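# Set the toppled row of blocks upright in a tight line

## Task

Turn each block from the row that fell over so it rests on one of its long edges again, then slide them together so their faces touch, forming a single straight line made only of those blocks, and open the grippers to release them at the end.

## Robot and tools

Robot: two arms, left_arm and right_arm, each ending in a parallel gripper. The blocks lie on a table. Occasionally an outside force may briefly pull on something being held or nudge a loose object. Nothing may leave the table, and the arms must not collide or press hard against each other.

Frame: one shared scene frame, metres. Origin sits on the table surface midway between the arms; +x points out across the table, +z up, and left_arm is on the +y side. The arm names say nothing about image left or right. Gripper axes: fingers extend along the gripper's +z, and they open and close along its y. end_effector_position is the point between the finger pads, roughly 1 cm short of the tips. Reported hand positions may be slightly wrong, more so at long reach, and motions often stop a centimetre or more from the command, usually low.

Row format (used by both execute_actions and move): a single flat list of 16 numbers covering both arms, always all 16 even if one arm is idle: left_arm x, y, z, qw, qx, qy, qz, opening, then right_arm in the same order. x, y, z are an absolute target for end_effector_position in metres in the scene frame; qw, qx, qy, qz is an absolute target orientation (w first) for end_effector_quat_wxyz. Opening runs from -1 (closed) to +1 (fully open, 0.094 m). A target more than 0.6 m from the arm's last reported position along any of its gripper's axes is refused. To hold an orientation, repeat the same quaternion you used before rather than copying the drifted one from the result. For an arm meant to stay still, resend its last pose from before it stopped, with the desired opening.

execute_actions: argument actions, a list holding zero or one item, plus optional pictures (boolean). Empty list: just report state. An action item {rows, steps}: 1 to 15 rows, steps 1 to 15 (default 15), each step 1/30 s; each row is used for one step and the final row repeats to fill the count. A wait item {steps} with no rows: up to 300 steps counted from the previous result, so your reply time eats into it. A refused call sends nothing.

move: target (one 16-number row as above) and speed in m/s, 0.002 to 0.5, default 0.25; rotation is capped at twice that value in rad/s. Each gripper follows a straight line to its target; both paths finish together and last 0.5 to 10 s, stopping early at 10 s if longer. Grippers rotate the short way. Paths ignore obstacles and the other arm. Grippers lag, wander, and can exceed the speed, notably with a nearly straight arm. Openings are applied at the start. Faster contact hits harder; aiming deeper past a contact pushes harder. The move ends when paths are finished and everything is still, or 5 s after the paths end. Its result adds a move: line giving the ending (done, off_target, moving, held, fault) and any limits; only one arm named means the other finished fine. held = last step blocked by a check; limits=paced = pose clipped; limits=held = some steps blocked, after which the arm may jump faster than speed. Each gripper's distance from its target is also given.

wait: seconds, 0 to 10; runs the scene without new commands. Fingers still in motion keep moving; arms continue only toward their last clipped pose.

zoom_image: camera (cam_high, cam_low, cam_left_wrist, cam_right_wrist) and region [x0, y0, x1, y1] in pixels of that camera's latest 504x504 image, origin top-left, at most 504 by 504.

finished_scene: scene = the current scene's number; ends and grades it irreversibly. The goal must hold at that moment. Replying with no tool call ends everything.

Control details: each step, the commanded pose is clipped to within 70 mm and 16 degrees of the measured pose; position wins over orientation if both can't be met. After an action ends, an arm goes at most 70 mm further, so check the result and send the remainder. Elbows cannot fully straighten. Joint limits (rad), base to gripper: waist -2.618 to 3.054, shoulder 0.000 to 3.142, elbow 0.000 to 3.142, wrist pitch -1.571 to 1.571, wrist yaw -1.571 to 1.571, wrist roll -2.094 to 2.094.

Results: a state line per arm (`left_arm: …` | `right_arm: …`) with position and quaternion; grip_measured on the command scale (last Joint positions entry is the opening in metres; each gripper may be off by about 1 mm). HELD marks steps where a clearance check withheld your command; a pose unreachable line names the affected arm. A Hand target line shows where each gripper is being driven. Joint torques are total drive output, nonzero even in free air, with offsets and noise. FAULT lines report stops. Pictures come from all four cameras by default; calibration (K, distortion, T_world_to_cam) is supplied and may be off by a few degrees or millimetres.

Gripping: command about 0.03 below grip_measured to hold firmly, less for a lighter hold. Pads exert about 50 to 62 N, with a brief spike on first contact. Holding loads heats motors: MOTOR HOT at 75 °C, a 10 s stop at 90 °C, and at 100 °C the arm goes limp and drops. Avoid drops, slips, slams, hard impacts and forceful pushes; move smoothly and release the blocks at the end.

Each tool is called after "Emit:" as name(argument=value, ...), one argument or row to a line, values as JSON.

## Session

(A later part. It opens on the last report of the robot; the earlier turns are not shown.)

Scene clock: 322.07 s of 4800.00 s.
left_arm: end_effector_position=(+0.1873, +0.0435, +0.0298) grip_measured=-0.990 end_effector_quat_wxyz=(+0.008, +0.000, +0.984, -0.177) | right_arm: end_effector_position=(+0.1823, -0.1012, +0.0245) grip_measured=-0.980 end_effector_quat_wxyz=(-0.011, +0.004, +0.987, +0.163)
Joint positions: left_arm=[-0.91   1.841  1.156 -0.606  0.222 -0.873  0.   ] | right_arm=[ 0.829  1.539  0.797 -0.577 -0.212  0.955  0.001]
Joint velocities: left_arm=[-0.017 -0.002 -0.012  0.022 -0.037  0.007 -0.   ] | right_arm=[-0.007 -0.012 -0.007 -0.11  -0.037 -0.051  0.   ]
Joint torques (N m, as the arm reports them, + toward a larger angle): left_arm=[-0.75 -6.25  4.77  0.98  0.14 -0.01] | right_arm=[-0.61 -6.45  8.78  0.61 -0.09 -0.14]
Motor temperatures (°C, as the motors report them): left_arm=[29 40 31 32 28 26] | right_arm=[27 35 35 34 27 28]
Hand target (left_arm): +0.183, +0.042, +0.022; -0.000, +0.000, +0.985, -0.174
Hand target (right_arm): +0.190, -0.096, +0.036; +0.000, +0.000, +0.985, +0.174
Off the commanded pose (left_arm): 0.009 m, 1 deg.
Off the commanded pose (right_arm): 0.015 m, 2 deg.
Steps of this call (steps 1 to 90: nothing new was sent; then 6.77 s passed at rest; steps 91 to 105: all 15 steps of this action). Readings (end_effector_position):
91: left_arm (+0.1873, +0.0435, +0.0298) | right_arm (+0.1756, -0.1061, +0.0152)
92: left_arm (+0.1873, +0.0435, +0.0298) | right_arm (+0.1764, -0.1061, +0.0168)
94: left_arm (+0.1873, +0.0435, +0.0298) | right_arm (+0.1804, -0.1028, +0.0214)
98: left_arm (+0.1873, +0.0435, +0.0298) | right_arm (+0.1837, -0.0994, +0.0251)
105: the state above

Emit:
execute_actions(
  actions=[
    {"rows": [[0.183, 0.042, 0.022, 0.0, 0.0, 0.985, -0.174, -1.0, 0.191, -0.093, 0.034, 0.0, 0.0, 0.985, 0.174, -1.0], [0.183, 0.042, 0.022, 0.0, 0.0, 0.985, -0.174, -1.0, 0.191, -0.092, 0.033, 0.0, 0.0, 0.985, 0.174, -1.0], [0.183, 0.042, 0.022, 0.0, 0.0, 0.985, -0.174, -1.0, 0.191, -0.091, 0.033, 0.0, 0.0, 0.985, 0.174, -1.0], [0.183, 0.042, 0.022, 0.0, 0.0, 0.985, -0.174, -1.0, 0.191, -0.090, 0.032, 0.0, 0.0, 0.985, 0.174, -1.0]], "steps": 15},
  ],
)

Scene clock: 327.93 s of 4800.00 s.
left_arm: end_effector_position=(+0.1873, +0.0435, +0.0298) grip_measured=-0.990 end_effector_quat_wxyz=(+0.008, +0.000, +0.984, -0.177) | right_arm: end_effector_position=(+0.1820, -0.1016, +0.0244) grip_measured=-0.980 end_effector_quat_wxyz=(-0.011, +0.004, +0.987, +0.162)
Joint positions: left_arm=[-0.91   1.841  1.156 -0.606  0.222 -0.873  0.   ] | right_arm=[ 0.829  1.539  0.797 -0.579 -0.212  0.955  0.001]
Joint velocities: left_arm=[ 0.002  0.017 -0.002 -0.037  0.051  0.022 -0.001] | right_arm=[-0.012  0.012  0.007 -0.037  0.066  0.007 -0.001]
Joint torques (N m, as the arm reports them, + toward a larger angle): left_arm=[-0.75 -6.26  4.8   0.99  0.14 -0.03] | right_arm=[ 0.21 -4.42  9.4   0.81 -0.05 -0.03]
Motor temperatures (°C, as the motors report them): left_arm=[29 40 31 32 28 26] | right_arm=[27 36 35 34 27 28]
Hand target (left_arm): +0.183, +0.042, +0.022; -0.000, +0.000, +0.985, -0.174
Hand target (right_arm): +0.191, -0.090, +0.032; +0.000, +0.000, +0.985, +0.174
Off the commanded pose (left_arm): 0.009 m, 1 deg.
Off the commanded pose (right_arm): 0.017 m, 2 deg.
Steps of this call (steps 1 to 90: nothing new was sent; then 2.37 s passed at rest; steps 91 to 105: all 15 steps of this action). Readings (end_effector_position):
91: left_arm (+0.1873, +0.0435, +0.0298) | right_arm (+0.1820, -0.1016, +0.0244)
92: left_arm (+0.1873, +0.0435, +0.0298) | right_arm (+0.1820, -0.1016, +0.0244)
94: left_arm (+0.1873, +0.0435, +0.0298) | right_arm (+0.1820, -0.1016, +0.0244)
98: left_arm (+0.1873, +0.0435, +0.0298) | right_arm (+0.1820, -0.1016, +0.0244)
105: the state above
camera_calibration (this result's frames):
cam_left_wrist: T_world_to_cam=[[-0.33726, -0.88667, 0.316342, 0.102705], [-0.760085, 0.45473, 0.464211, 0.141215], [-0.555452, -0.0838872, -0.827306, 0.243981], [0, 0, 0, 1]] pos_world=[0.277493, 0.0473173, 0.103803]
cam_right_wrist: T_world_to_cam=[[-0.127508, -0.94855, -0.289819, -0.0656668], [-0.905411, -0.00798076, 0.424461, 0.197821], [-0.404935, 0.316528, -0.85781, 0.244648], [0, 0, 0, 1]] pos_world=[0.269803, -0.138147, 0.106862]

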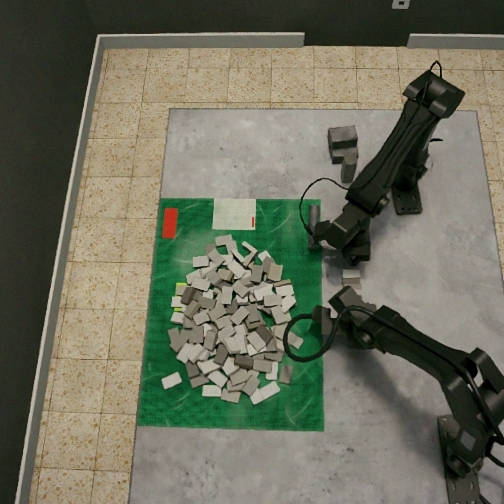

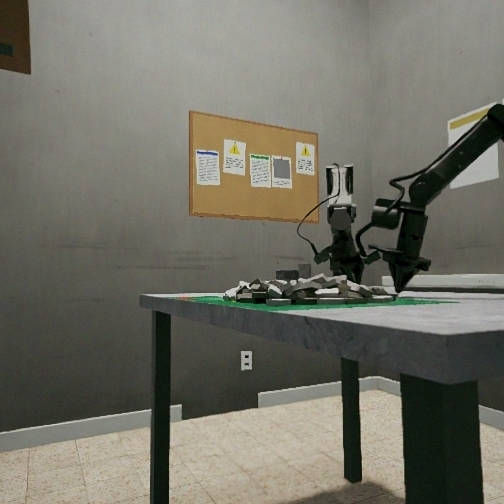

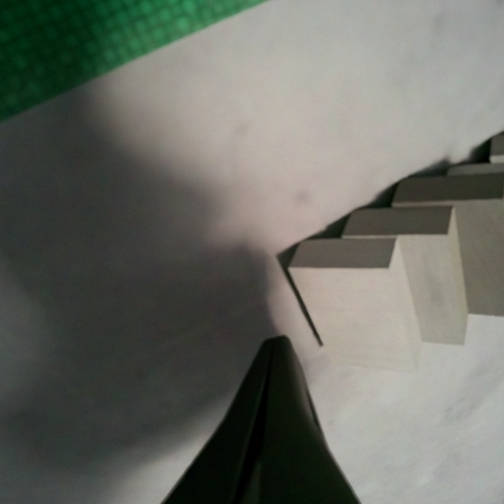

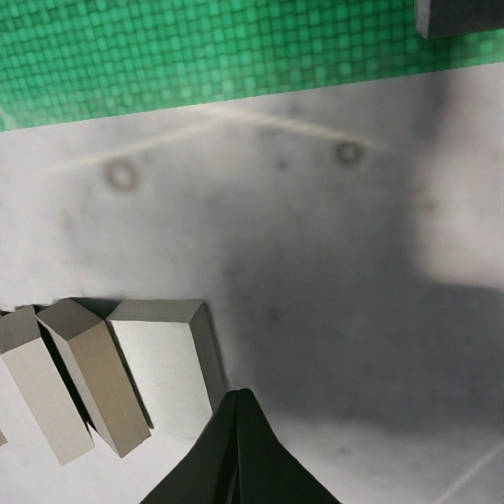

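Emit:
execute_actions(
  actions=[
    {"rows": [[0.191, -0.0896, 0.0317, 0,0,0,0,0,0,0,0,0,0,0,0,0]], "steps": 1},
  ],
  pictures=false,
)

action 0: row 1 of 1 gives left_arm/qw, left_arm/qx, left_arm/qy, left_arm/qz that name no orientation (all zero or nearly, or too large to normalise), so nothing of the call was run and nothing moved. Give a quaternion of ordinary size, such as one of length 1.

Emit:
execute_actions(
  actions=[
    {"rows": [[0.183, 0.042, 0.022, 0.0, 0.0, 0.985, -0.174, -1.0, 0.191, -0.0895, 0.0315, 0.0, 0.0, 0.985, 0.174, -1.0], [0.183, 0.042, 0.022, 0.0, 0.0, 0.985, -0.174, -1.0, 0.191, -0.089, 0.031, 0.0, 0.0, 0.985, 0.174, -1.0], [0.183, 0.042, 0.022, 0.0, 0.0, 0.985, -0.174, -1.0, 0.191, -0.0885, 0.0305, 0.0, 0.0, 0.985, 0.174, -1.0], [0.183, 0.042, 0.022, 0.0, 0.0, 0.985, -0.174, -1.0, 0.191, -0.088, 0.030, 0.0, 0.0, 0.985, 0.174, -1.0], [0.183, 0.042, 0.022, 0.0, 0.0, 0.985, -0.174, -1.0, 0.191, -0.0875, 0.0296, 0.0, 0.0, 0.985, 0.174, -1.0], [0.183, 0.042, 0.022, 0.0, 0.0, 0.985, -0.174, -1.0, 0.191, -0.087, 0.0292, 0.0, 0.0, 0.985, 0.174, -1.0], [0.183, 0.042, 0.022, 0.0, 0.0, 0.985, -0.174, -1.0, 0.191, -0.0865, 0.0288, 0.0, 0.0, 0.985, 0.174, -1.0], [0.183, 0.042, 0.022, 0.0, 0.0, 0.985, -0.174, -1.0, 0.191, -0.086, 0.0284, 0.0, 0.0, 0.985, 0.174, -1.0], [0.183, 0.042, 0.022, 0.0, 0.0, 0.985, -0.174, -1.0, 0.191, -0.0855, 0.028, 0.0, 0.0, 0.985, 0.174, -1.0]], "steps": 15},
  ],
  pictures=false,
)

Scene clock: 339.43 s of 4800.00 s.
left_arm: end_effector_position=(+0.1873, +0.0435, +0.0298) grip_measured=-0.990 end_effector_quat_wxyz=(+0.008, +0.000, +0.984, -0.177) | right_arm: end_effector_position=(+0.1820, -0.1015, +0.0189) grip_measured=-0.980 end_effector_quat_wxyz=(-0.015, +0.005, +0.987, +0.157)
Joint positions: left_arm=[-0.91   1.841  1.156 -0.606  0.222 -0.873  0.   ] | right_arm=[ 0.829  1.561  0.797 -0.569 -0.212  0.955  0.001]
Joint velocities: left_arm=[ 0.007  0.002 -0.007  0.022 -0.007 -0.007  0.001] | right_arm=[ 0.002 -0.002 -0.007 -0.007 -0.037 -0.022 -0.002]
Joint torques (N m, as the arm reports them, + toward a larger angle): left_arm=[-0.71 -6.31  4.68  0.98  0.12 -0.03] | right_arm=[ 0.99 -4.76  9.54  0.85 -0.06  0.07]
Motor temperatures (°C, as the motors report them): left_arm=[29 40 31 32 28 26] | right_arm=[27 35 36 34 27 28]
Hand target (left_arm): +0.183, +0.042, +0.022; -0.000, +0.000, +0.985, -0.174
Hand target (right_arm): +0.191, -0.086, +0.029; -0.000, +0.000, +0.985, +0.174
Off the commanded pose (left_arm): 0.009 m, 1 deg.
Off the commanded pose (right_arm): 0.021 m, 3 deg.
Steps of this call (steps 1 to 90: nothing new was sent; then 8.00 s passed at rest; steps 91 to 105: all 15 steps of this action). Readings (end_effector_position):
91: left_arm (+0.1873, +0.0435, +0.0298) | right_arm (+0.1820, -0.1016, +0.0244)
92: left_arm (+0.1873, +0.0435, +0.0298) | right_arm (+0.1820, -0.1016, +0.0244)
94: left_arm (+0.1873, +0.0435, +0.0298) | right_arm (+0.1819, -0.1017, +0.0242)
98: left_arm (+0.1873, +0.0435, +0.0298) | right_arm (+0.1817, -0.1019, +0.0207)
105: the state above

Emit:
execute_actions(
  actions=[
    {"rows": [[0.183, 0.042, 0.022, 0.0, 0.0, 0.985, -0.174, -1.0, 0.191, -0.085, 0.028, 0.0, 0.0, 0.985, 0.174, -1.0], [0.183, 0.042, 0.022, 0.0, 0.0, 0.985, -0.174, -1.0, 0.191, -0.0845, 0.028, 0.0, 0.0, 0.985, 0.174, -1.0], [0.183, 0.042, 0.022, 0.0, 0.0, 0.985, -0.174, -1.0, 0.191, -0.084, 0.0282, 0.0, 0.0, 0.985, 0.174, -1.0], [0.183, 0.042, 0.022, 0.0, 0.0, 0.985, -0.174, -1.0, 0.191, -0.0835, 0.0284, 0.0, 0.0, 0.985, 0.174, -1.0], [0.183, 0.042, 0.022, 0.0, 0.0, 0.985, -0.174, -1.0, 0.191, -0.083, 0.0286, 0.0, 0.0, 0.985, 0.174, -1.0], [0.183, 0.042, 0.022, 0.0, 0.0, 0.985, -0.174, -1.0, 0.191, -0.0825, 0.0288, 0.0, 0.0, 0.985, 0.174, -1.0], [0.183, 0.042, 0.022, 0.0, 0.0, 0.985, -0.174, -1.0, 0.191, -0.082, 0.029, 0.0, 0.0, 0.985, 0.174, -1.0], [0.183, 0.042, 0.022, 0.0, 0.0, 0.985, -0.174, -1.0, 0.191, -0.0815, 0.0292, 0.0, 0.0, 0.985, 0.174, -1.0], [0.183, 0.042, 0.022, 0.0, 0.0, 0.985, -0.174, -1.0, 0.191, -0.081, 0.0294, 0.0, 0.0, 0.985, 0.174, -1.0], [0.183, 0.042, 0.022, 0.0, 0.0, 0.985, -0.174, -1.0, 0.191, -0.0805, 0.0296, 0.0, 0.0, 0.985, 0.174, -1.0], [0.183, 0.042, 0.022, 0.0, 0.0, 0.985, -0.174, -1.0, 0.191, -0.080, 0.030, 0.0, 0.0, 0.985, 0.174, -1.0]], "steps": 15},
  ],
)

Scene clock: 352.33 s of 4800.00 s.
left_arm: end_effector_position=(+0.1873, +0.0435, +0.0298) grip_measured=-0.990 end_effector_quat_wxyz=(+0.008, +0.000, +0.984, -0.177) | right_arm: end_effector_position=(+0.1842, -0.0914, +0.0236) grip_measured=-0.980 end_effector_quat_wxyz=(-0.011, +0.000, +0.986, +0.164)
Joint positions: left_arm=[-0.91   1.841  1.156 -0.606  0.222 -0.873  0.   ] | right_arm=[ 0.844  1.574  0.827 -0.567 -0.211  0.964  0.001]
Joint velocities: left_arm=[-0.012 -0.007  0.012  0.081 -0.066 -0.037 -0.001] | right_arm=[-0.002  0.032  0.007  0.066 -0.051 -0.007  0.   ]
Joint torques (N m, as the arm reports them, + toward a larger angle): left_arm=[-0.77 -6.3   4.76  0.97  0.15 -0.01] | right_arm=[ 0.83 -5.    8.92  0.82 -0.02  0.09]
Motor temperatures (°C, as the motors report them): left_arm=[29 40 31 32 28 26] | right_arm=[27 35 36 34 27 28]
Hand target (left_arm): +0.183, +0.042, +0.022; -0.000, +0.000, +0.985, -0.174
Hand target (right_arm): +0.191, -0.080, +0.030; -0.000, +0.000, +0.985, +0.174
Off the commanded pose (left_arm): 0.009 m, 1 deg.
Off the commanded pose (right_arm): 0.015 m, 2 deg.
Steps of this call (steps 1 to 90: nothing new was sent; then 9.40 s passed at rest; steps 91 to 105: all 15 steps of this action). Readings (end_effector_position):
91: left_arm (+0.1873, +0.0435, +0.0298) | right_arm (+0.1823, -0.1012, +0.0190)
92: left_arm (+0.1873, +0.0435, +0.0298) | right_arm (+0.1822, -0.1011, +0.0190)
94: left_arm (+0.1873, +0.0435, +0.0298) | right_arm (+0.1822, -0.0995, +0.0200)
98: left_arm (+0.1873, +0.0435, +0.0298) | right_arm (+0.1839, -0.0942, +0.0243)
105: the state above
camera_calibration (this result's frames):
cam_left_wrist: T_world_to_cam=[[-0.33726, -0.88667, 0.316342, 0.102705], [-0.760085, 0.45473, 0.464211, 0.141215], [-0.555452, -0.0838872, -0.827306, 0.243981], [0, 0, 0, 1]] pos_world=[0.277493, 0.0473173, 0.103803]
cam_right_wrist: T_world_to_cam=[[-0.120682, -0.9482, -0.293857, -0.0570296], [-0.90606, -0.015729, 0.422856, 0.199714], [-0.405575, 0.317284, -0.857228, 0.241802], [0, 0, 0, 1]] pos_world=[0.272139, -0.127654, 0.10607]

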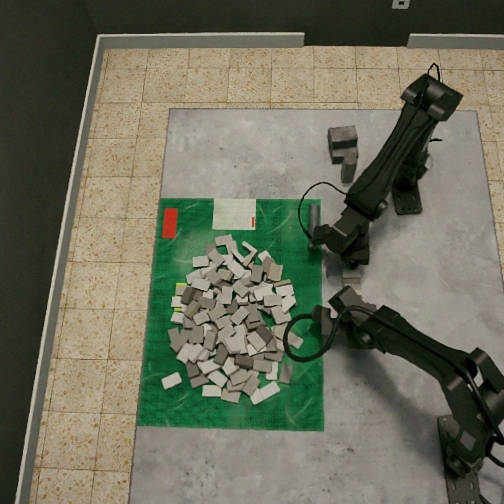

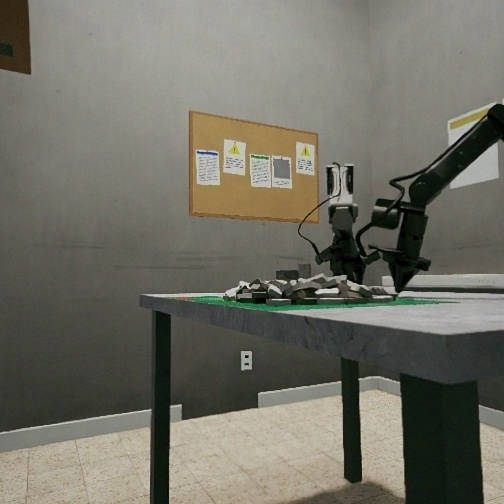

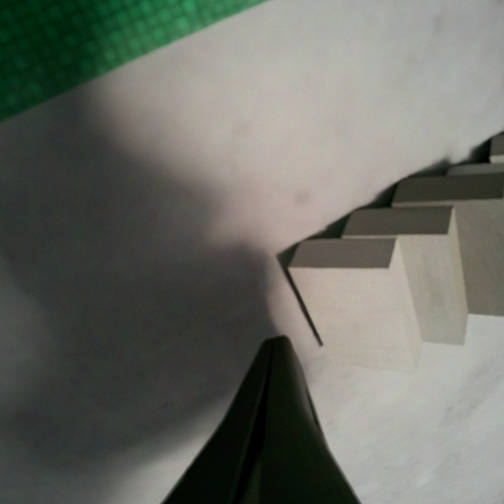

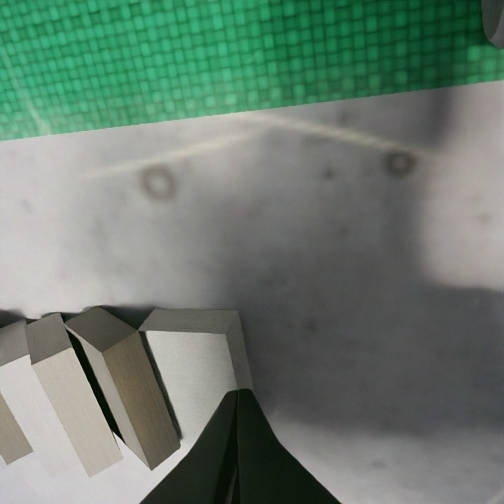

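Emit:
zoom_image(
  camera="cam_right_wrist",
  region=[80, 280, 320, 480],
)

Region (80, 280, 320, 480) of cam_right_wrist's 504x504 image, scaled by 2.100, with more detail than that image has.

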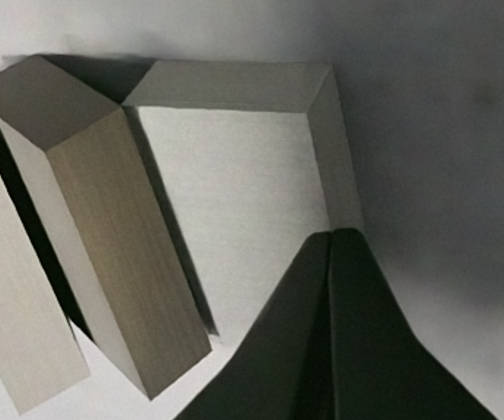

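Emit:
execute_actions(
  actions=[
    {"rows": [[0.183, 0.042, 0.022, 0.0, 0.0, 0.985, -0.174, -1.0, 0.191, -0.0795, 0.0305, 0.0, 0.0, 0.985, 0.174, -1.0], [0.183, 0.042, 0.022, 0.0, 0.0, 0.985, -0.174, -1.0, 0.191, -0.079, 0.031, 0.0, 0.0, 0.985, 0.174, -1.0], [0.183, 0.042, 0.022, 0.0, 0.0, 0.985, -0.174, -1.0, 0.191, -0.0785, 0.0315, 0.0, 0.0, 0.985, 0.174, -1.0], [0.183, 0.042, 0.022, 0.0, 0.0, 0.985, -0.174, -1.0, 0.191, -0.078, 0.032, 0.0, 0.0, 0.985, 0.174, -1.0], [0.183, 0.042, 0.022, 0.0, 0.0, 0.985, -0.174, -1.0, 0.191, -0.0775, 0.0325, 0.0, 0.0, 0.985, 0.174, -1.0], [0.183, 0.042, 0.022, 0.0, 0.0, 0.985, -0.174, -1.0, 0.191, -0.077, 0.033, 0.0, 0.0, 0.985, 0.174, -1.0], [0.183, 0.042, 0.022, 0.0, 0.0, 0.985, -0.174, -1.0, 0.191, -0.0765, 0.033, 0.0, 0.0, 0.985, 0.174, -1.0], [0.183, 0.042, 0.022, 0.0, 0.0, 0.985, -0.174, -1.0, 0.191, -0.076, 0.033, 0.0, 0.0, 0.985, 0.174, -1.0], [0.183, 0.042, 0.022, 0.0, 0.0, 0.985, -0.174, -1.0, 0.191, -0.0755, 0.033, 0.0, 0.0, 0.985, 0.174, -1.0], [0.183, 0.042, 0.022, 0.0, 0.0, 0.985, -0.174, -1.0, 0.191, -0.075, 0.033, 0.0, 0.0, 0.985, 0.174, -1.0], [0.183, 0.042, 0.022, 0.0, 0.0, 0.985, -0.174, -1.0, 0.191, -0.0745, 0.033, 0.0, 0.0, 0.985, 0.174, -1.0], [0.183, 0.042, 0.022, 0.0, 0.0, 0.985, -0.174, -1.0, 0.191, -0.074, 0.033, 0.0, 0.0, 0.985, 0.174, -1.0]], "steps": 15},
  ],
)

Scene clock: 364.50 s of 4800.00 s.
left_arm: end_effector_position=(+0.1873, +0.0435, +0.0298) grip_measured=-0.990 end_effector_quat_wxyz=(+0.008, +0.000, +0.984, -0.177) | right_arm: end_effector_position=(+0.1863, -0.0830, +0.0281) grip_measured=-0.980 end_effector_quat_wxyz=(-0.007, -0.001, +0.985, +0.170)
Joint positions: left_arm=[-0.91   1.841  1.156 -0.606  0.222 -0.873  0.   ] | right_arm=[ 0.857  1.584  0.853 -0.567 -0.208  0.976  0.001]
Joint velocities: left_arm=[-0.007 -0.007  0.007  0.007 -0.022  0.022  0.   ] | right_arm=[ 0.017  0.056  0.027  0.022 -0.022 -0.007 -0.002]
Joint torques (N m, as the arm reports them, + toward a larger angle): left_arm=[-0.71 -6.26  4.69  0.99  0.13 -0.01] | right_arm=[ 0.65 -5.12  8.95  0.76 -0.02  0.14]
Motor temperatures (°C, as the motors report them): left_arm=[29 40 31 32 28 26] | right_arm=[27 35 36 34 27 28]
Hand target (left_arm): +0.183, +0.042, +0.022; -0.000, +0.000, +0.985, -0.174
Hand target (right_arm): +0.191, -0.074, +0.033; +0.000, +0.000, +0.985, +0.175
Off the commanded pose (left_arm): 0.009 m, 1 deg.
Off the commanded pose (right_arm): 0.011 m, 1 deg.
Steps of this call (steps 1 to 90: nothing new was sent; then 8.67 s passed at rest; steps 91 to 105: all 15 steps of this action). Readings (end_effector_position):
91: left_arm (+0.1873, +0.0435, +0.0298) | right_arm (+0.1843, -0.0915, +0.0232)
92: left_arm (+0.1873, +0.0435, +0.0298) | right_arm (+0.1843, -0.0916, +0.0232)
94: left_arm (+0.1873, +0.0435, +0.0298) | right_arm (+0.1843, -0.0916, +0.0232)
98: left_arm (+0.1873, +0.0435, +0.0298) | right_arm (+0.1854, -0.0873, +0.0266)
105: the state above
camera_calibration (this result's frames):
cam_left_wrist: T_world_to_cam=[[-0.33726, -0.88667, 0.316342, 0.102705], [-0.760085, 0.45473, 0.464211, 0.141215], [-0.555452, -0.0838872, -0.827306, 0.243981], [0, 0, 0, 1]] pos_world=[0.277493, 0.0473173, 0.103803]
cam_right_wrist: T_world_to_cam=[[-0.117724, -0.94503, -0.305055, -0.0474385], [-0.909492, -0.0207302, 0.415204, 0.200266], [-0.398704, 0.326325, -0.857057, 0.243304], [0, 0, 0, 1]] pos_world=[0.273562, -0.120075, 0.110903]

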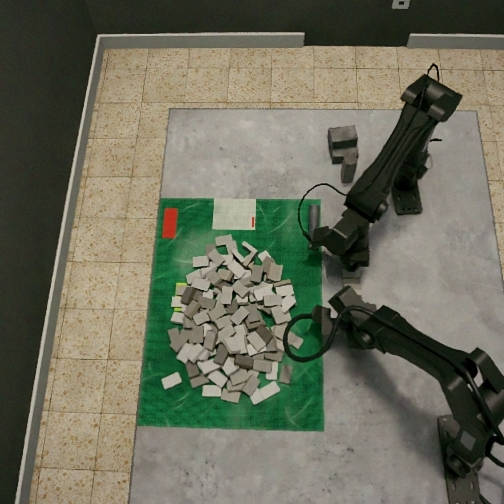

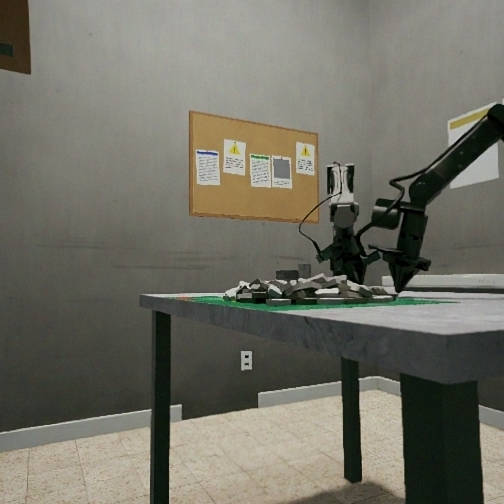

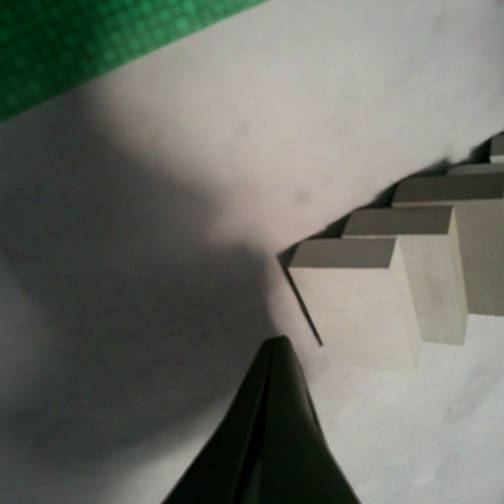

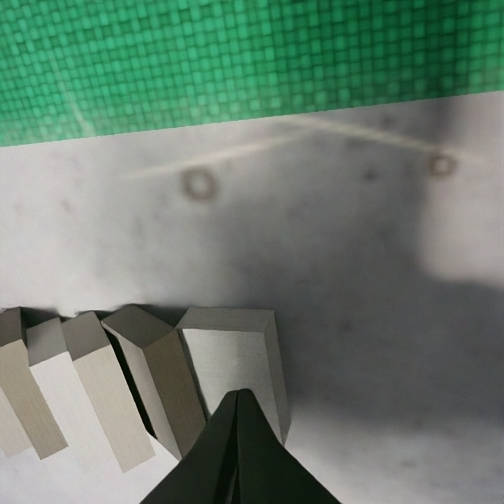

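Emit:
execute_actions(
  actions=[
    {"rows": [[0.183, 0.042, 0.022, 0.0, 0.0, 0.985, -0.174, -1.0, 0.191, -0.0735, 0.033, 0.0, 0.0, 0.985, 0.174, -1.0], [0.183, 0.042, 0.022, 0.0, 0.0, 0.985, -0.174, -1.0, 0.191, -0.073, 0.033, 0.0, 0.0, 0.985, 0.174, -1.0], [0.183, 0.042, 0.022, 0.0, 0.0, 0.985, -0.174, -1.0, 0.191, -0.0725, 0.033, 0.0, 0.0, 0.985, 0.174, -1.0], [0.183, 0.042, 0.022, 0.0, 0.0, 0.985, -0.174, -1.0, 0.191, -0.072, 0.033, 0.0, 0.0, 0.985, 0.174, -1.0], [0.183, 0.042, 0.022, 0.0, 0.0, 0.985, -0.174, -1.0, 0.191, -0.0715, 0.033, 0.0, 0.0, 0.985, 0.174, -1.0], [0.183, 0.042, 0.022, 0.0, 0.0, 0.985, -0.174, -1.0, 0.191, -0.071, 0.033, 0.0, 0.0, 0.985, 0.174, -1.0], [0.183, 0.042, 0.022, 0.0, 0.0, 0.985, -0.174, -1.0, 0.191, -0.0705, 0.033, 0.0, 0.0, 0.985, 0.174, -1.0], [0.183, 0.042, 0.022, 0.0, 0.0, 0.985, -0.174, -1.0, 0.191, -0.070, 0.033, 0.0, 0.0, 0.985, 0.174, -1.0], [0.183, 0.042, 0.022, 0.0, 0.0, 0.985, -0.174, -1.0, 0.191, -0.0695, 0.033, 0.0, 0.0, 0.985, 0.174, -1.0], [0.183, 0.042, 0.022, 0.0, 0.0, 0.985, -0.174, -1.0, 0.191, -0.069, 0.033, 0.0, 0.0, 0.985, 0.174, -1.0], [0.183, 0.042, 0.022, 0.0, 0.0, 0.985, -0.174, -1.0, 0.191, -0.0685, 0.033, 0.0, 0.0, 0.985, 0.174, -1.0], [0.183, 0.042, 0.022, 0.0, 0.0, 0.985, -0.174, -1.0, 0.191, -0.068, 0.033, 0.0, 0.0, 0.985, 0.174, -1.0], [0.183, 0.042, 0.022, 0.0, 0.0, 0.985, -0.174, -1.0, 0.191, -0.0675, 0.033, 0.0, 0.0, 0.985, 0.174, -1.0], [0.183, 0.042, 0.022, 0.0, 0.0, 0.985, -0.174, -1.0, 0.191, -0.067, 0.033, 0.0, 0.0, 0.985, 0.174, -1.0]], "steps": 15},
  ],
)

Scene clock: 375.03 s of 4800.00 s.
left_arm: end_effector_position=(+0.1873, +0.0435, +0.0298) grip_measured=-0.990 end_effector_quat_wxyz=(+0.008, +0.000, +0.984, -0.177) | right_arm: end_effector_position=(+0.1856, -0.0779, +0.0266) grip_measured=-0.980 end_effector_quat_wxyz=(-0.009, -0.000, +0.986, +0.167)
Joint positions: left_arm=[-0.91   1.841  1.156 -0.606  0.222 -0.873  0.   ] | right_arm=[ 0.87   1.606  0.871 -0.568 -0.204  0.989  0.001]
Joint velocities: left_arm=[ 0.007  0.002  0.007 -0.037  0.037 -0.051 -0.   ] | right_arm=[0.012 0.007 0.042 0.037 0.022 0.022 0.001]
Joint torques (N m, as the arm reports them, + toward a larger angle): left_arm=[-0.79 -6.26  4.73  0.98  0.13 -0.02] | right_arm=[ 0.77 -5.31  8.93  0.78 -0.05  0.08]
Motor temperatures (°C, as the motors report them): left_arm=[29 40 31 32 28 26] | right_arm=[27 35 36 33 27 28]
Hand target (left_arm): +0.183, +0.042, +0.022; -0.000, +0.000, +0.985, -0.174
Hand target (right_arm): +0.191, -0.067, +0.033; -0.000, +0.000, +0.985, +0.175
Off the commanded pose (left_arm): 0.009 m, 1 deg.
Off the commanded pose (right_arm): 0.014 m, 1 deg.
Steps of this call (steps 1 to 90: nothing new was sent; then 7.03 s passed at rest; steps 91 to 105: all 15 steps of this action). Readings (end_effector_position):
91: left_arm (+0.1873, +0.0435, +0.0298) | right_arm (+0.1862, -0.0834, +0.0268)
92: left_arm (+0.1873, +0.0435, +0.0298) | right_arm (+0.1862, -0.0834, +0.0268)
94: left_arm (+0.1873, +0.0435, +0.0298) | right_arm (+0.1863, -0.0834, +0.0268)
98: left_arm (+0.1873, +0.0435, +0.0298) | right_arm (+0.1848, -0.0826, +0.0268)
105: the state above
camera_calibration (this result's frames):
cam_left_wrist: T_world_to_cam=[[-0.33726, -0.88667, 0.316342, 0.102705], [-0.760085, 0.45473, 0.464211, 0.141215], [-0.555452, -0.0838872, -0.827306, 0.243981], [0, 0, 0, 1]] pos_world=[0.277493, 0.0473173, 0.103803]
cam_right_wrist: T_world_to_cam=[[-0.118822, -0.946874, -0.298848, -0.0433163], [-0.907846, -0.0182883, 0.418904, 0.200107], [-0.402115, 0.321083, -0.857443, 0.240305], [0, 0, 0, 1]] pos_world=[0.273149, -0.114513, 0.109277]

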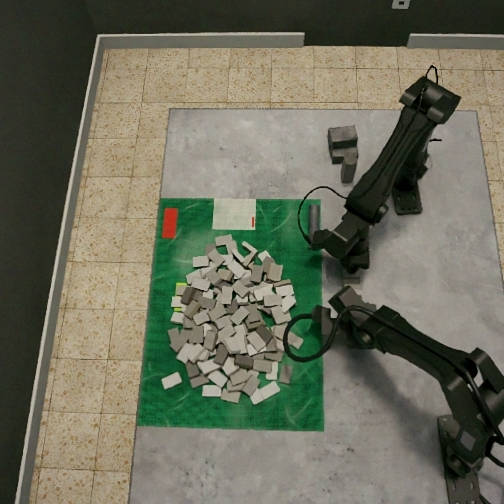

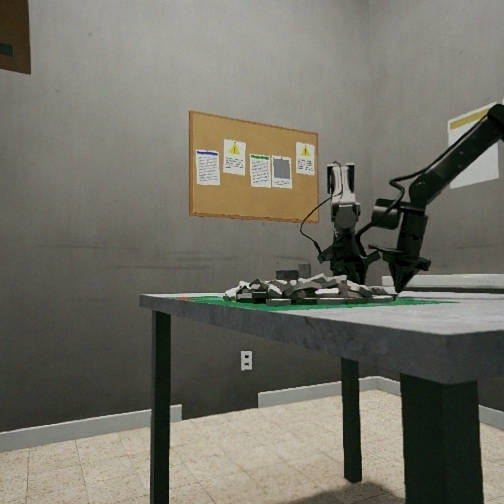

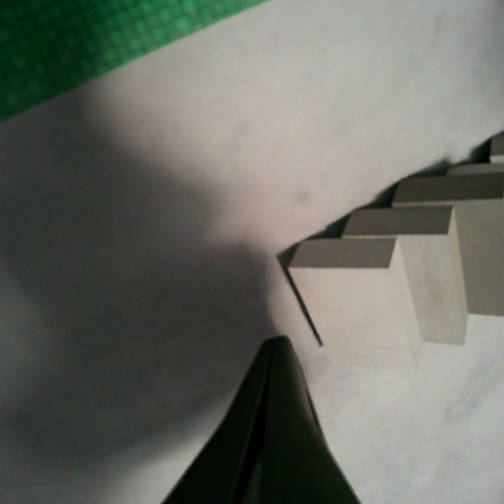

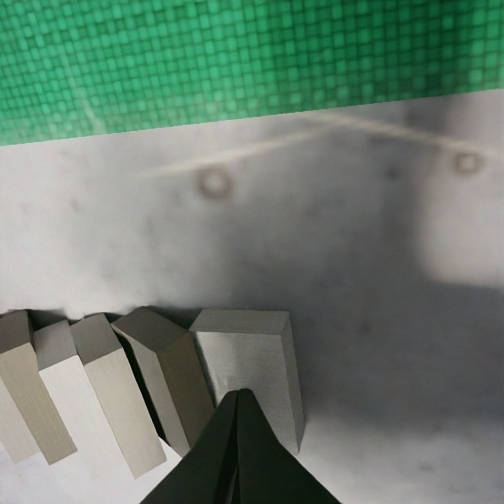

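Emit:
execute_actions(
  actions=[],
)

Scene clock: 388.83 s of 4800.00 s.
left_arm: end_effector_position=(+0.1873, +0.0435, +0.0298) grip_measured=-0.990 end_effector_quat_wxyz=(+0.008, +0.000, +0.984, -0.177) | right_arm: end_effector_position=(+0.1856, -0.0775, +0.0265) grip_measured=-0.980 end_effector_quat_wxyz=(-0.009, +0.001, +0.986, +0.166)
Joint positions: left_arm=[-0.91   1.841  1.156 -0.606  0.222 -0.873  0.   ] | right_arm=[ 0.871  1.608  0.872 -0.568 -0.203  0.992  0.001]
Joint velocities: left_arm=[ 0.007 -0.007 -0.002  0.022 -0.007 -0.007 -0.   ] | right_arm=[ 0.002 -0.012 -0.012 -0.066 -0.022 -0.022  0.001]
Joint torques (N m, as the arm reports them, + toward a larger angle): left_arm=[-0.73 -6.22  4.71  0.97  0.13 -0.03] | right_arm=[ 0.75 -5.16  9.06  0.8  -0.03  0.08]
Motor temperatures (°C, as the motors report them): left_arm=[29 40 31 32 28 26] | right_arm=[27 35 36 33 27 28]
Hand target (left_arm): +0.183, +0.042, +0.022; -0.000, +0.000, +0.985, -0.174
Hand target (right_arm): +0.191, -0.067, +0.033; -0.000, +0.000, +0.985, +0.174
Off the commanded pose (left_arm): 0.009 m, 1 deg.
Off the commanded pose (right_arm): 0.013 m, 1 deg.
Steps of this call (steps 1 to 90: nothing new was sent; then 10.80 s passed at rest). Readings (end_effector_position):
1: left_arm (+0.1873, +0.0435, +0.0298) | right_arm (+0.1857, -0.0776, +0.0267)
2: left_arm (+0.1873, +0.0435, +0.0298) | right_arm (+0.1856, -0.0775, +0.0267)
4: left_arm (+0.1873, +0.0435, +0.0298) | right_arm (+0.1855, -0.0774, +0.0265)
8: left_arm (+0.1873, +0.0435, +0.0298) | right_arm (+0.1856, -0.0775, +0.0265)
90: the state above
camera_calibration (this result's frames):
cam_left_wrist: T_world_to_cam=[[-0.33726, -0.88667, 0.316342, 0.102705], [-0.760085, 0.45473, 0.464211, 0.141215], [-0.555452, -0.0838872, -0.827306, 0.243981], [0, 0, 0, 1]] pos_world=[0.277493, 0.0473173, 0.103803]
cam_right_wrist: T_world_to_cam=[[-0.121161, -0.946793, -0.298167, -0.0425246], [-0.907795, -0.0158189, 0.419116, 0.200385], [-0.401533, 0.321455, -0.857577, 0.240087], [0, 0, 0, 1]] pos_world=[0.273159, -0.114269, 0.109229]

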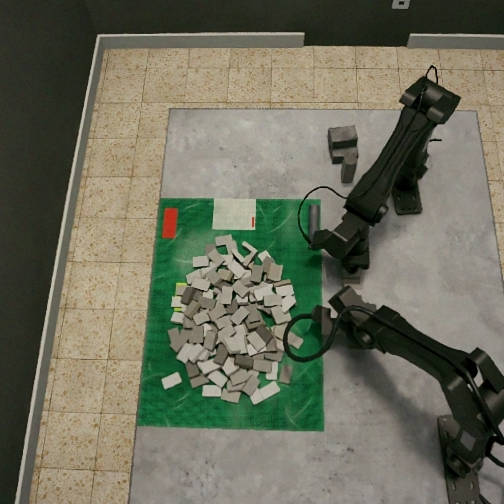

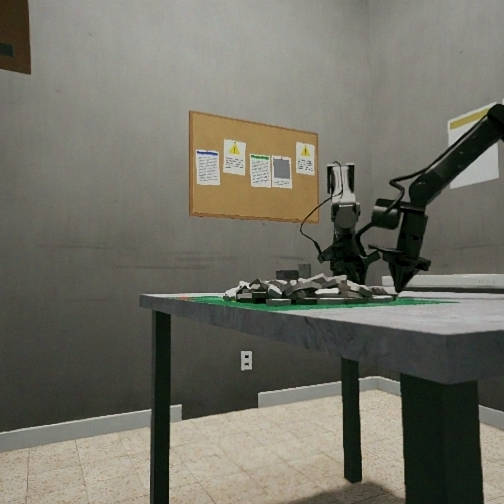

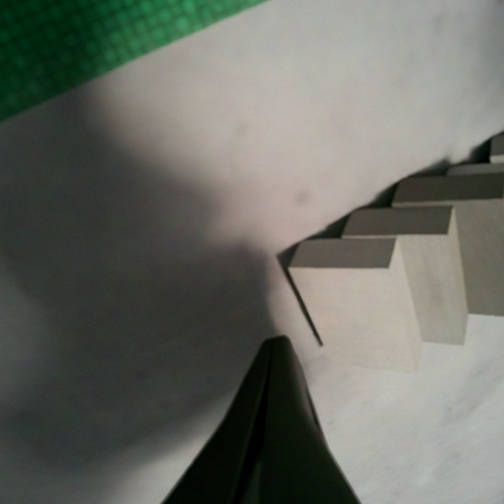

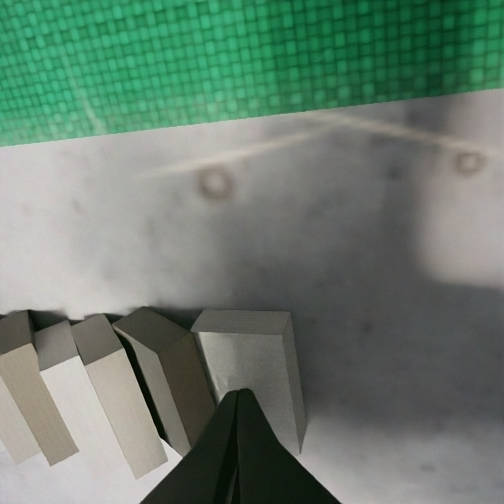

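Emit:
execute_actions(
  actions=[
    {"rows": [[0.183,0.042,0.022,0,0,0.985,-0.174,-1,0.191,-0.0665,0.033,0,0,0.985,0.174,-1],[0.183,0.042,0.022,0,0,0.985,-0.174,-1,0.191,-0.066,0.033,0,0,0.985,0.174,-1],[0.183,0.042,0.022,0,0,0.985,-0.174,-1,0.191,-0.0655,0.033,0,0,0.985,0.174,-1],[0.183,0.042,0.022,0,0,0.985,-0.174,-1,0.191,-0.065,0.033,0,0,0.985,0.174,-1],[0.183,0.042,0.022,0,0,0.985,-0.174,-1,0.191,-0.0645,0.033,0,0,0.985,0.174,-1],[0.183,0.042,0.022,0,0,0.985,-0.174,-1,0.191,-0.064,0.033,0,0,0.985,0.174,-1],[0.183,0.042,0.022,0,0,0.985,-0.174,-1,0.191,-0.0635,0.033,0,0,0.985,0.174,-1],[0.183,0.042,0.022,0,0,0.985,-0.174,-1,0.191,-0.063,0.033,0,0,0.985,0.174,-1],[0.183,0.042,0.022,0,0,0.985,-0.174,-1,0.191,-0.0625,0.033,0,0,0.985,0.174,-1],[0.183,0.042,0.022,0,0,0.985,-0.174,-1,0.191,-0.062,0.033,0,0,0.985,0.174,-1],[0.183,0.042,0.022,0,0,0.985,-0.174,-1,0.191,-0.0615,0.033,0,0,0.985,0.174,-1],[0.183,0.042,0.022,0,0,0.985,-0.174,-1,0.191,-0.061,0.033,0,0,0.985,0.174,-1],[0.183,0.042,0.022,0,0,0.985,-0.174,-1,0.191,-0.0605,0.033,0,0,0.985,0.174,-1],[0.183,0.042,0.022,0,0,0.985,-0.174,-1,0.191,-0.06,0.033,0,0,0.985,0.174,-1],[0.183,0.042,0.022,0,0,0.985,-0.174,-1,0.191,-0.0595,0.033,0,0,0.985,0.174,-1]], "steps": 15},
  ],
)

Scene clock: 401.10 s of 4800.00 s.
left_arm: end_effector_position=(+0.1873, +0.0435, +0.0298) grip_measured=-0.990 end_effector_quat_wxyz=(+0.008, +0.000, +0.984, -0.177) | right_arm: end_effector_position=(+0.1856, -0.0712, +0.0266) grip_measured=-0.980 end_effector_quat_wxyz=(-0.009, -0.000, +0.986, +0.166)
Joint positions: left_arm=[-0.91   1.841  1.156 -0.606  0.222 -0.873  0.   ] | right_arm=[ 0.884  1.627  0.893 -0.568 -0.2    1.003  0.001]
Joint velocities: left_arm=[-0.012 -0.002 -0.007  0.037  0.022  0.066  0.   ] | right_arm=[ 0.027  0.042  0.046 -0.007  0.037 -0.051 -0.   ]
Joint torques (N m, as the arm reports them, + toward a larger angle): left_arm=[-0.7  -6.26  4.71  0.97  0.12 -0.03] | right_arm=[ 0.83 -5.3   9.12  0.79 -0.03  0.07]
Motor temperatures (°C, as the motors report them): left_arm=[29 40 31 32 28 26] | right_arm=[27 35 37 33 27 28]
Hand target (left_arm): +0.183, +0.042, +0.022; -0.000, +0.000, +0.985, -0.174
Hand target (right_arm): +0.191, -0.060, +0.033; +0.000, +0.000, +0.985, +0.175
Off the commanded pose (left_arm): 0.009 m, 1 deg.
Off the commanded pose (right_arm): 0.014 m, 1 deg.
Steps of this call (steps 1 to 90: nothing new was sent; then 8.77 s passed at rest; steps 91 to 105: all 15 steps of this action). Readings (end_effector_position):
91: left_arm (+0.1873, +0.0435, +0.0298) | right_arm (+0.1856, -0.0775, +0.0265)
92: left_arm (+0.1873, +0.0435, +0.0298) | right_arm (+0.1856, -0.0775, +0.0265)
94: left_arm (+0.1873, +0.0435, +0.0298) | right_arm (+0.1856, -0.0775, +0.0265)
98: left_arm (+0.1873, +0.0435, +0.0298) | right_arm (+0.1845, -0.0765, +0.0265)
105: the state above
camera_calibration (this result's frames):
cam_left_wrist: T_world_to_cam=[[-0.33726, -0.88667, 0.316342, 0.102705], [-0.760085, 0.45473, 0.464211, 0.141215], [-0.555452, -0.0838872, -0.827306, 0.243981], [0, 0, 0, 1]] pos_world=[0.277493, 0.0473173, 0.103803]
cam_right_wrist: T_world_to_cam=[[-0.119327, -0.947313, -0.297251, -0.0369719], [-0.907583, -0.0173151, 0.419516, 0.200239], [-0.40256, 0.31984, -0.857699, 0.238181], [0, 0, 0, 1]] pos_world=[0.273204, -0.107737, 0.109294]

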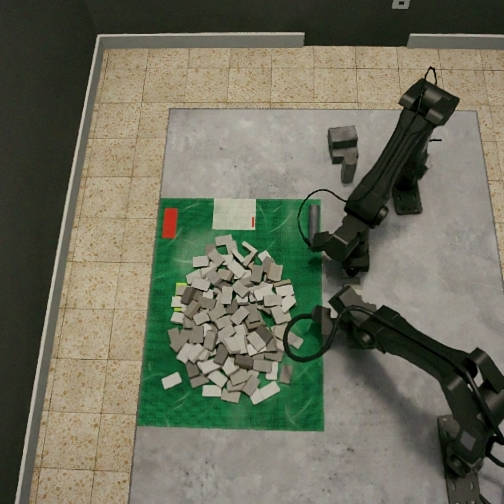

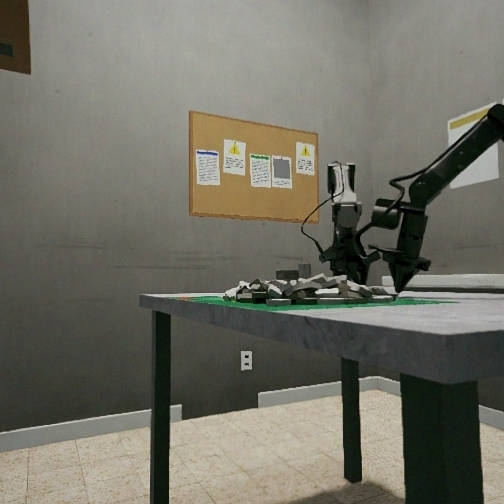

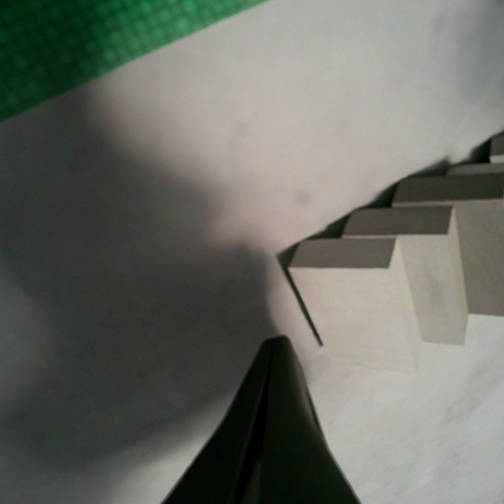

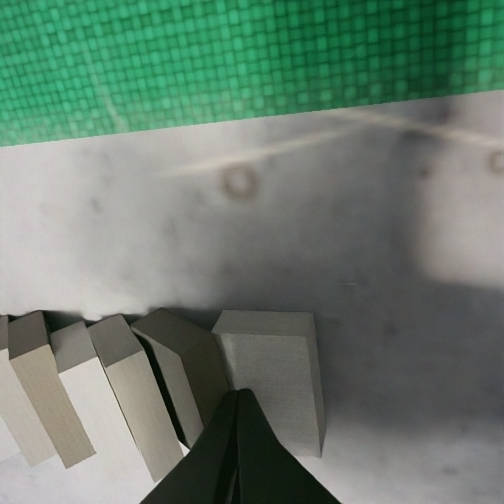

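Emit:
execute_actions(
  actions=[
    {"rows": [[0.183,0.042,0.022,0,0,0.985,-0.174,-1,0.191,-0.059,0.033,0,0,0.985,0.174,-1],[0.183,0.042,0.022,0,0,0.985,-0.174,-1,0.191,-0.0585,0.033,0,0,0.985,0.174,-1],[0.183,0.042,0.022,0,0,0.985,-0.174,-1,0.191,-0.058,0.033,0,0,0.985,0.174,-1],[0.183,0.042,0.022,0,0,0.985,-0.174,-1,0.191,-0.0575,0.033,0,0,0.985,0.174,-1],[0.183,0.042,0.022,0,0,0.985,-0.174,-1,0.191,-0.057,0.033,0,0,0.985,0.174,-1],[0.183,0.042,0.022,0,0,0.985,-0.174,-1,0.191,-0.0565,0.033,0,0,0.985,0.174,-1],[0.183,0.042,0.022,0,0,0.985,-0.174,-1,0.191,-0.056,0.033,0,0,0.985,0.174,-1],[0.183,0.042,0.022,0,0,0.985,-0.174,-1,0.191,-0.0555,0.033,0,0,0.985,0.174,-1],[0.183,0.042,0.022,0,0,0.985,-0.174,-1,0.191,-0.055,0.033,0,0,0.985,0.174,-1],[0.183,0.042,0.022,0,0,0.985,-0.174,-1,0.191,-0.0545,0.033,0,0,0.985,0.174,-1],[0.183,0.042,0.022,0,0,0.985,-0.174,-1,0.191,-0.054,0.033,0,0,0.985,0.174,-1],[0.183,0.042,0.022,0,0,0.985,-0.174,-1,0.191,-0.0535,0.033,0,0,0.985,0.174,-1],[0.183,0.042,0.022,0,0,0.985,-0.174,-1,0.191,-0.053,0.033,0,0,0.985,0.174,-1],[0.183,0.042,0.022,0,0,0.985,-0.174,-1,0.191,-0.0525,0.033,0,0,0.985,0.174,-1],[0.183,0.042,0.022,0,0,0.985,-0.174,-1,0.191,-0.052,0.033,0,0,0.985,0.174,-1]], "steps": 15},
  ],
)

Scene clock: 407.90 s of 4800.00 s.
left_arm: end_effector_position=(+0.1873, +0.0435, +0.0298) grip_measured=-0.990 end_effector_quat_wxyz=(+0.008, +0.000, +0.984, -0.177) | right_arm: end_effector_position=(+0.1853, -0.0670, +0.0255) grip_measured=-0.980 end_effector_quat_wxyz=(-0.010, +0.001, +0.987, +0.160)
Joint positions: left_arm=[-0.91   1.841  1.156 -0.606  0.222 -0.873  0.   ] | right_arm=[ 0.897  1.648  0.914 -0.575 -0.191  1.016  0.001]
Joint velocities: left_arm=[ 0.002  0.002 -0.012  0.007 -0.022 -0.051  0.001] | right_arm=[ 0.027  0.022  0.017  0.037  0.022  0.022 -0.001]
Joint torques (N m, as the arm reports them, + toward a larger angle): left_arm=[-0.72 -6.25  4.74  0.98  0.13 -0.02] | right_arm=[ 0.93 -5.37  9.37  0.91 -0.07  0.11]
Motor temperatures (°C, as the motors report them): left_arm=[29 40 31 32 28 26] | right_arm=[27 35 37 33 27 28]
Hand target (left_arm): +0.183, +0.042, +0.022; -0.000, +0.000, +0.985, -0.174
Hand target (right_arm): +0.191, -0.052, +0.033; -0.000, +0.000, +0.985, +0.175
Off the commanded pose (left_arm): 0.009 m, 1 deg.
Off the commanded pose (right_arm): 0.018 m, 2 deg.
Steps of this call (steps 1 to 90: nothing new was sent; then 3.30 s passed at rest; steps 91 to 105: all 15 steps of this action). Readings (end_effector_position):
91: left_arm (+0.1873, +0.0435, +0.0298) | right_arm (+0.1856, -0.0705, +0.0265)
92: left_arm (+0.1873, +0.0435, +0.0298) | right_arm (+0.1856, -0.0705, +0.0265)
94: left_arm (+0.1873, +0.0435, +0.0298) | right_arm (+0.1856, -0.0705, +0.0265)
98: left_arm (+0.1873, +0.0435, +0.0298) | right_arm (+0.1843, -0.0696, +0.0264)
105: the state above
camera_calibration (this result's frames):
cam_left_wrist: T_world_to_cam=[[-0.33726, -0.88667, 0.316342, 0.102705], [-0.760085, 0.45473, 0.464211, 0.141215], [-0.555452, -0.0838872, -0.827306, 0.243981], [0, 0, 0, 1]] pos_world=[0.277493, 0.0473173, 0.103803]
cam_right_wrist: T_world_to_cam=[[-0.121548, -0.950231, -0.286857, -0.0333853], [-0.906994, -0.0110747, 0.420999, 0.200761], [-0.403223, 0.311349, -0.860507, 0.235379], [0, 0, 0, 1]] pos_world=[0.272942, -0.102785, 0.108448]

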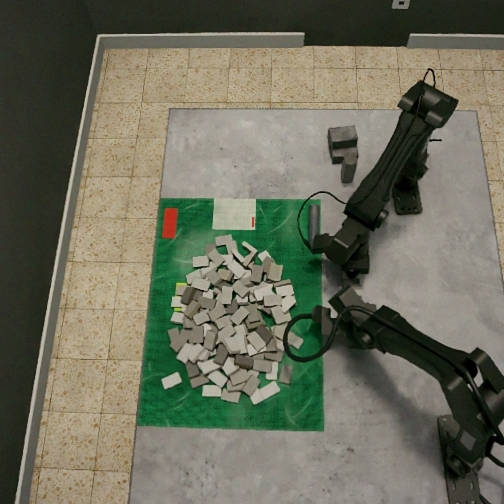

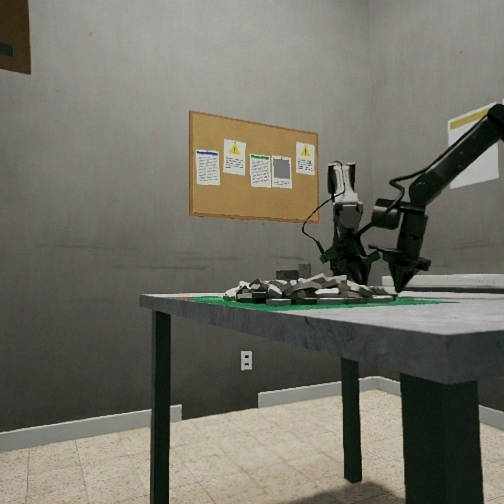

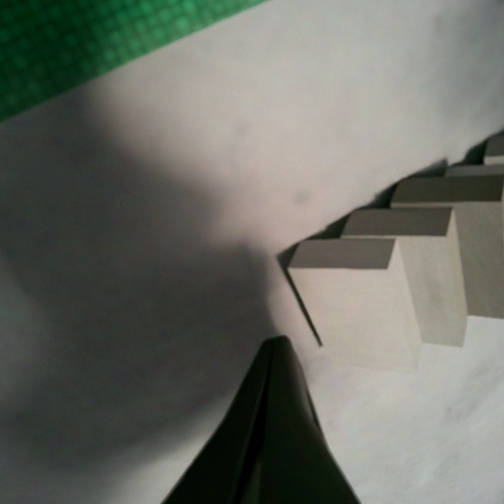

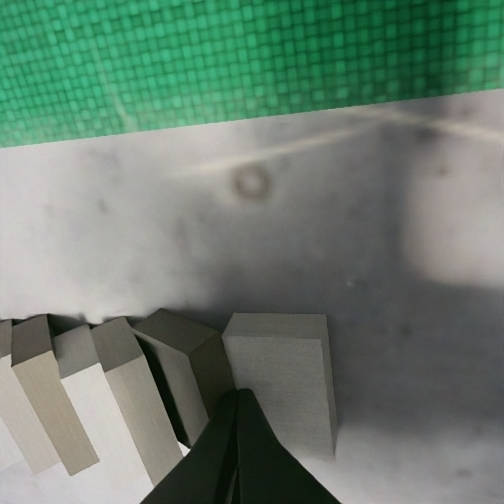

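Emit:
execute_actions(
  actions=[
    {"rows": [[0.183,0.042,0.022,0,0,0.985,-0.174,-1,0.191,-0.0515,0.033,0,0,0.985,0.174,-1],[0.183,0.042,0.022,0,0,0.985,-0.174,-1,0.191,-0.051,0.033,0,0,0.985,0.174,-1],[0.183,0.042,0.022,0,0,0.985,-0.174,-1,0.191,-0.0505,0.033,0,0,0.985,0.174,-1],[0.183,0.042,0.022,0,0,0.985,-0.174,-1,0.191,-0.05,0.033,0,0,0.985,0.174,-1],[0.183,0.042,0.022,0,0,0.985,-0.174,-1,0.191,-0.0495,0.033,0,0,0.985,0.174,-1],[0.183,0.042,0.022,0,0,0.985,-0.174,-1,0.191,-0.049,0.033,0,0,0.985,0.174,-1],[0.183,0.042,0.022,0,0,0.985,-0.174,-1,0.191,-0.0485,0.033,0,0,0.985,0.174,-1],[0.183,0.042,0.022,0,0,0.985,-0.174,-1,0.191,-0.048,0.033,0,0,0.985,0.174,-1],[0.183,0.042,0.022,0,0,0.985,-0.174,-1,0.191,-0.0475,0.033,0,0,0.985,0.174,-1],[0.183,0.042,0.022,0,0,0.985,-0.174,-1,0.191,-0.047,0.033,0,0,0.985,0.174,-1],[0.183,0.042,0.022,0,0,0.985,-0.174,-1,0.191,-0.0465,0.033,0,0,0.985,0.174,-1],[0.183,0.042,0.022,0,0,0.985,-0.174,-1,0.191,-0.046,0.033,0,0,0.985,0.174,-1],[0.183,0.042,0.022,0,0,0.985,-0.174,-1,0.191,-0.0455,0.033,0,0,0.985,0.174,-1],[0.183,0.042,0.022,0,0,0.985,-0.174,-1,0.191,-0.045,0.033,0,0,0.985,0.174,-1],[0.183,0.042,0.022,0,0,0.985,-0.174,-1,0.191,-0.0445,0.033,0,0,0.985,0.174,-1]], "steps": 15},
  ],
)

Scene clock: 413.60 s of 4800.00 s.
left_arm: end_effector_position=(+0.1873, +0.0435, +0.0298) grip_measured=-0.990 end_effector_quat_wxyz=(+0.008, +0.000, +0.984, -0.177) | right_arm: end_effector_position=(+0.1857, -0.0619, +0.0239) grip_measured=-0.980 end_effector_quat_wxyz=(-0.009, +0.002, +0.988, +0.155)
Joint positions: left_arm=[-0.91   1.841  1.156 -0.606  0.222 -0.873  0.   ] | right_arm=[ 0.91   1.672  0.937 -0.58  -0.181  1.029  0.001]
Joint velocities: left_arm=[ 0.007 -0.002 -0.007 -0.051 -0.022 -0.037 -0.   ] | right_arm=[ 0.027  0.042  0.037  0.007 -0.037  0.081  0.001]
Joint torques (N m, as the arm reports them, + toward a larger angle): left_arm=[-0.71 -6.28  4.76  0.97  0.13 -0.01] | right_arm=[ 1.09 -5.91  9.44  0.9  -0.13  0.11]
Motor temperatures (°C, as the motors report them): left_arm=[29 40 31 32 28 26] | right_arm=[27 35 37 33 27 28]
Hand target (left_arm): +0.183, +0.042, +0.022; -0.000, +0.000, +0.985, -0.174
Hand target (right_arm): +0.191, -0.045, +0.034; -0.000, +0.000, +0.985, +0.175
Off the commanded pose (left_arm): 0.009 m, 1 deg.
Off the commanded pose (right_arm): 0.020 m, 2 deg.
Steps of this call (steps 1 to 90: nothing new was sent; then 2.20 s passed at rest; steps 91 to 105: all 15 steps of this action). Readings (end_effector_position):
91: left_arm (+0.1873, +0.0435, +0.0298) | right_arm (+0.1854, -0.0667, +0.0252)
92: left_arm (+0.1873, +0.0435, +0.0298) | right_arm (+0.1854, -0.0667, +0.0252)
94: left_arm (+0.1873, +0.0435, +0.0298) | right_arm (+0.1853, -0.0667, +0.0252)
98: left_arm (+0.1873, +0.0435, +0.0298) | right_arm (+0.1854, -0.0659, +0.0252)
105: the state above
camera_calibration (this result's frames):
cam_left_wrist: T_world_to_cam=[[-0.33726, -0.88667, 0.316342, 0.102705], [-0.760085, 0.45473, 0.464211, 0.141215], [-0.555452, -0.0838872, -0.827306, 0.243981], [0, 0, 0, 1]] pos_world=[0.277493, 0.0473173, 0.103803]
cam_right_wrist: T_world_to_cam=[[-0.123488, -0.952938, -0.276876, -0.02893], [-0.907593, -0.00436962, 0.419829, 0.20246], [-0.401281, 0.303135, -0.864339, 0.231887], [0, 0, 0, 1]] pos_world=[0.27323, -0.0969769, 0.107421]

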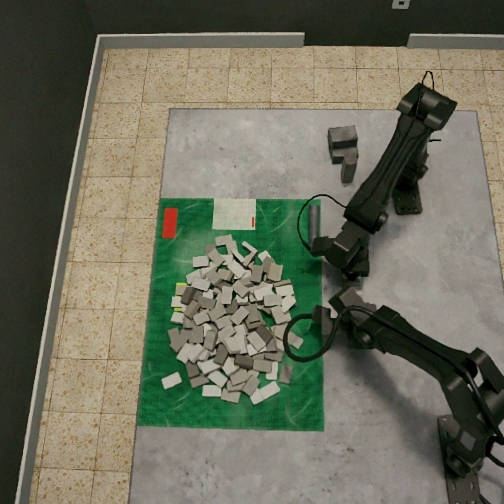

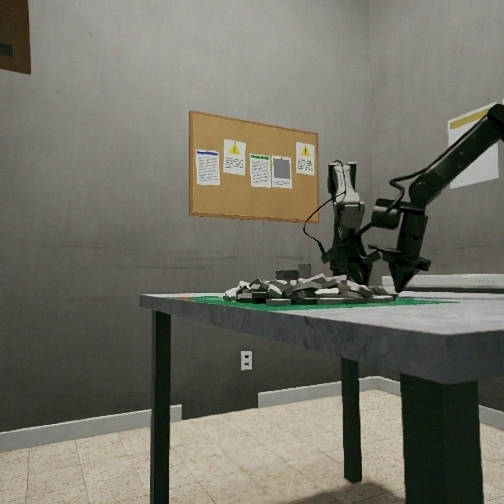

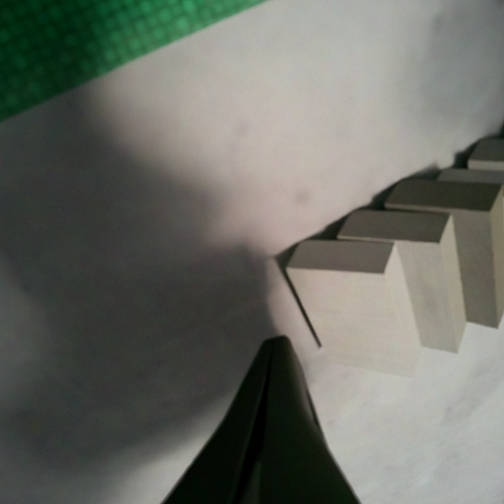

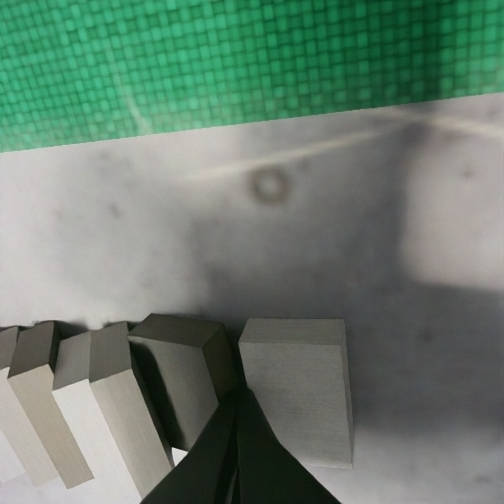

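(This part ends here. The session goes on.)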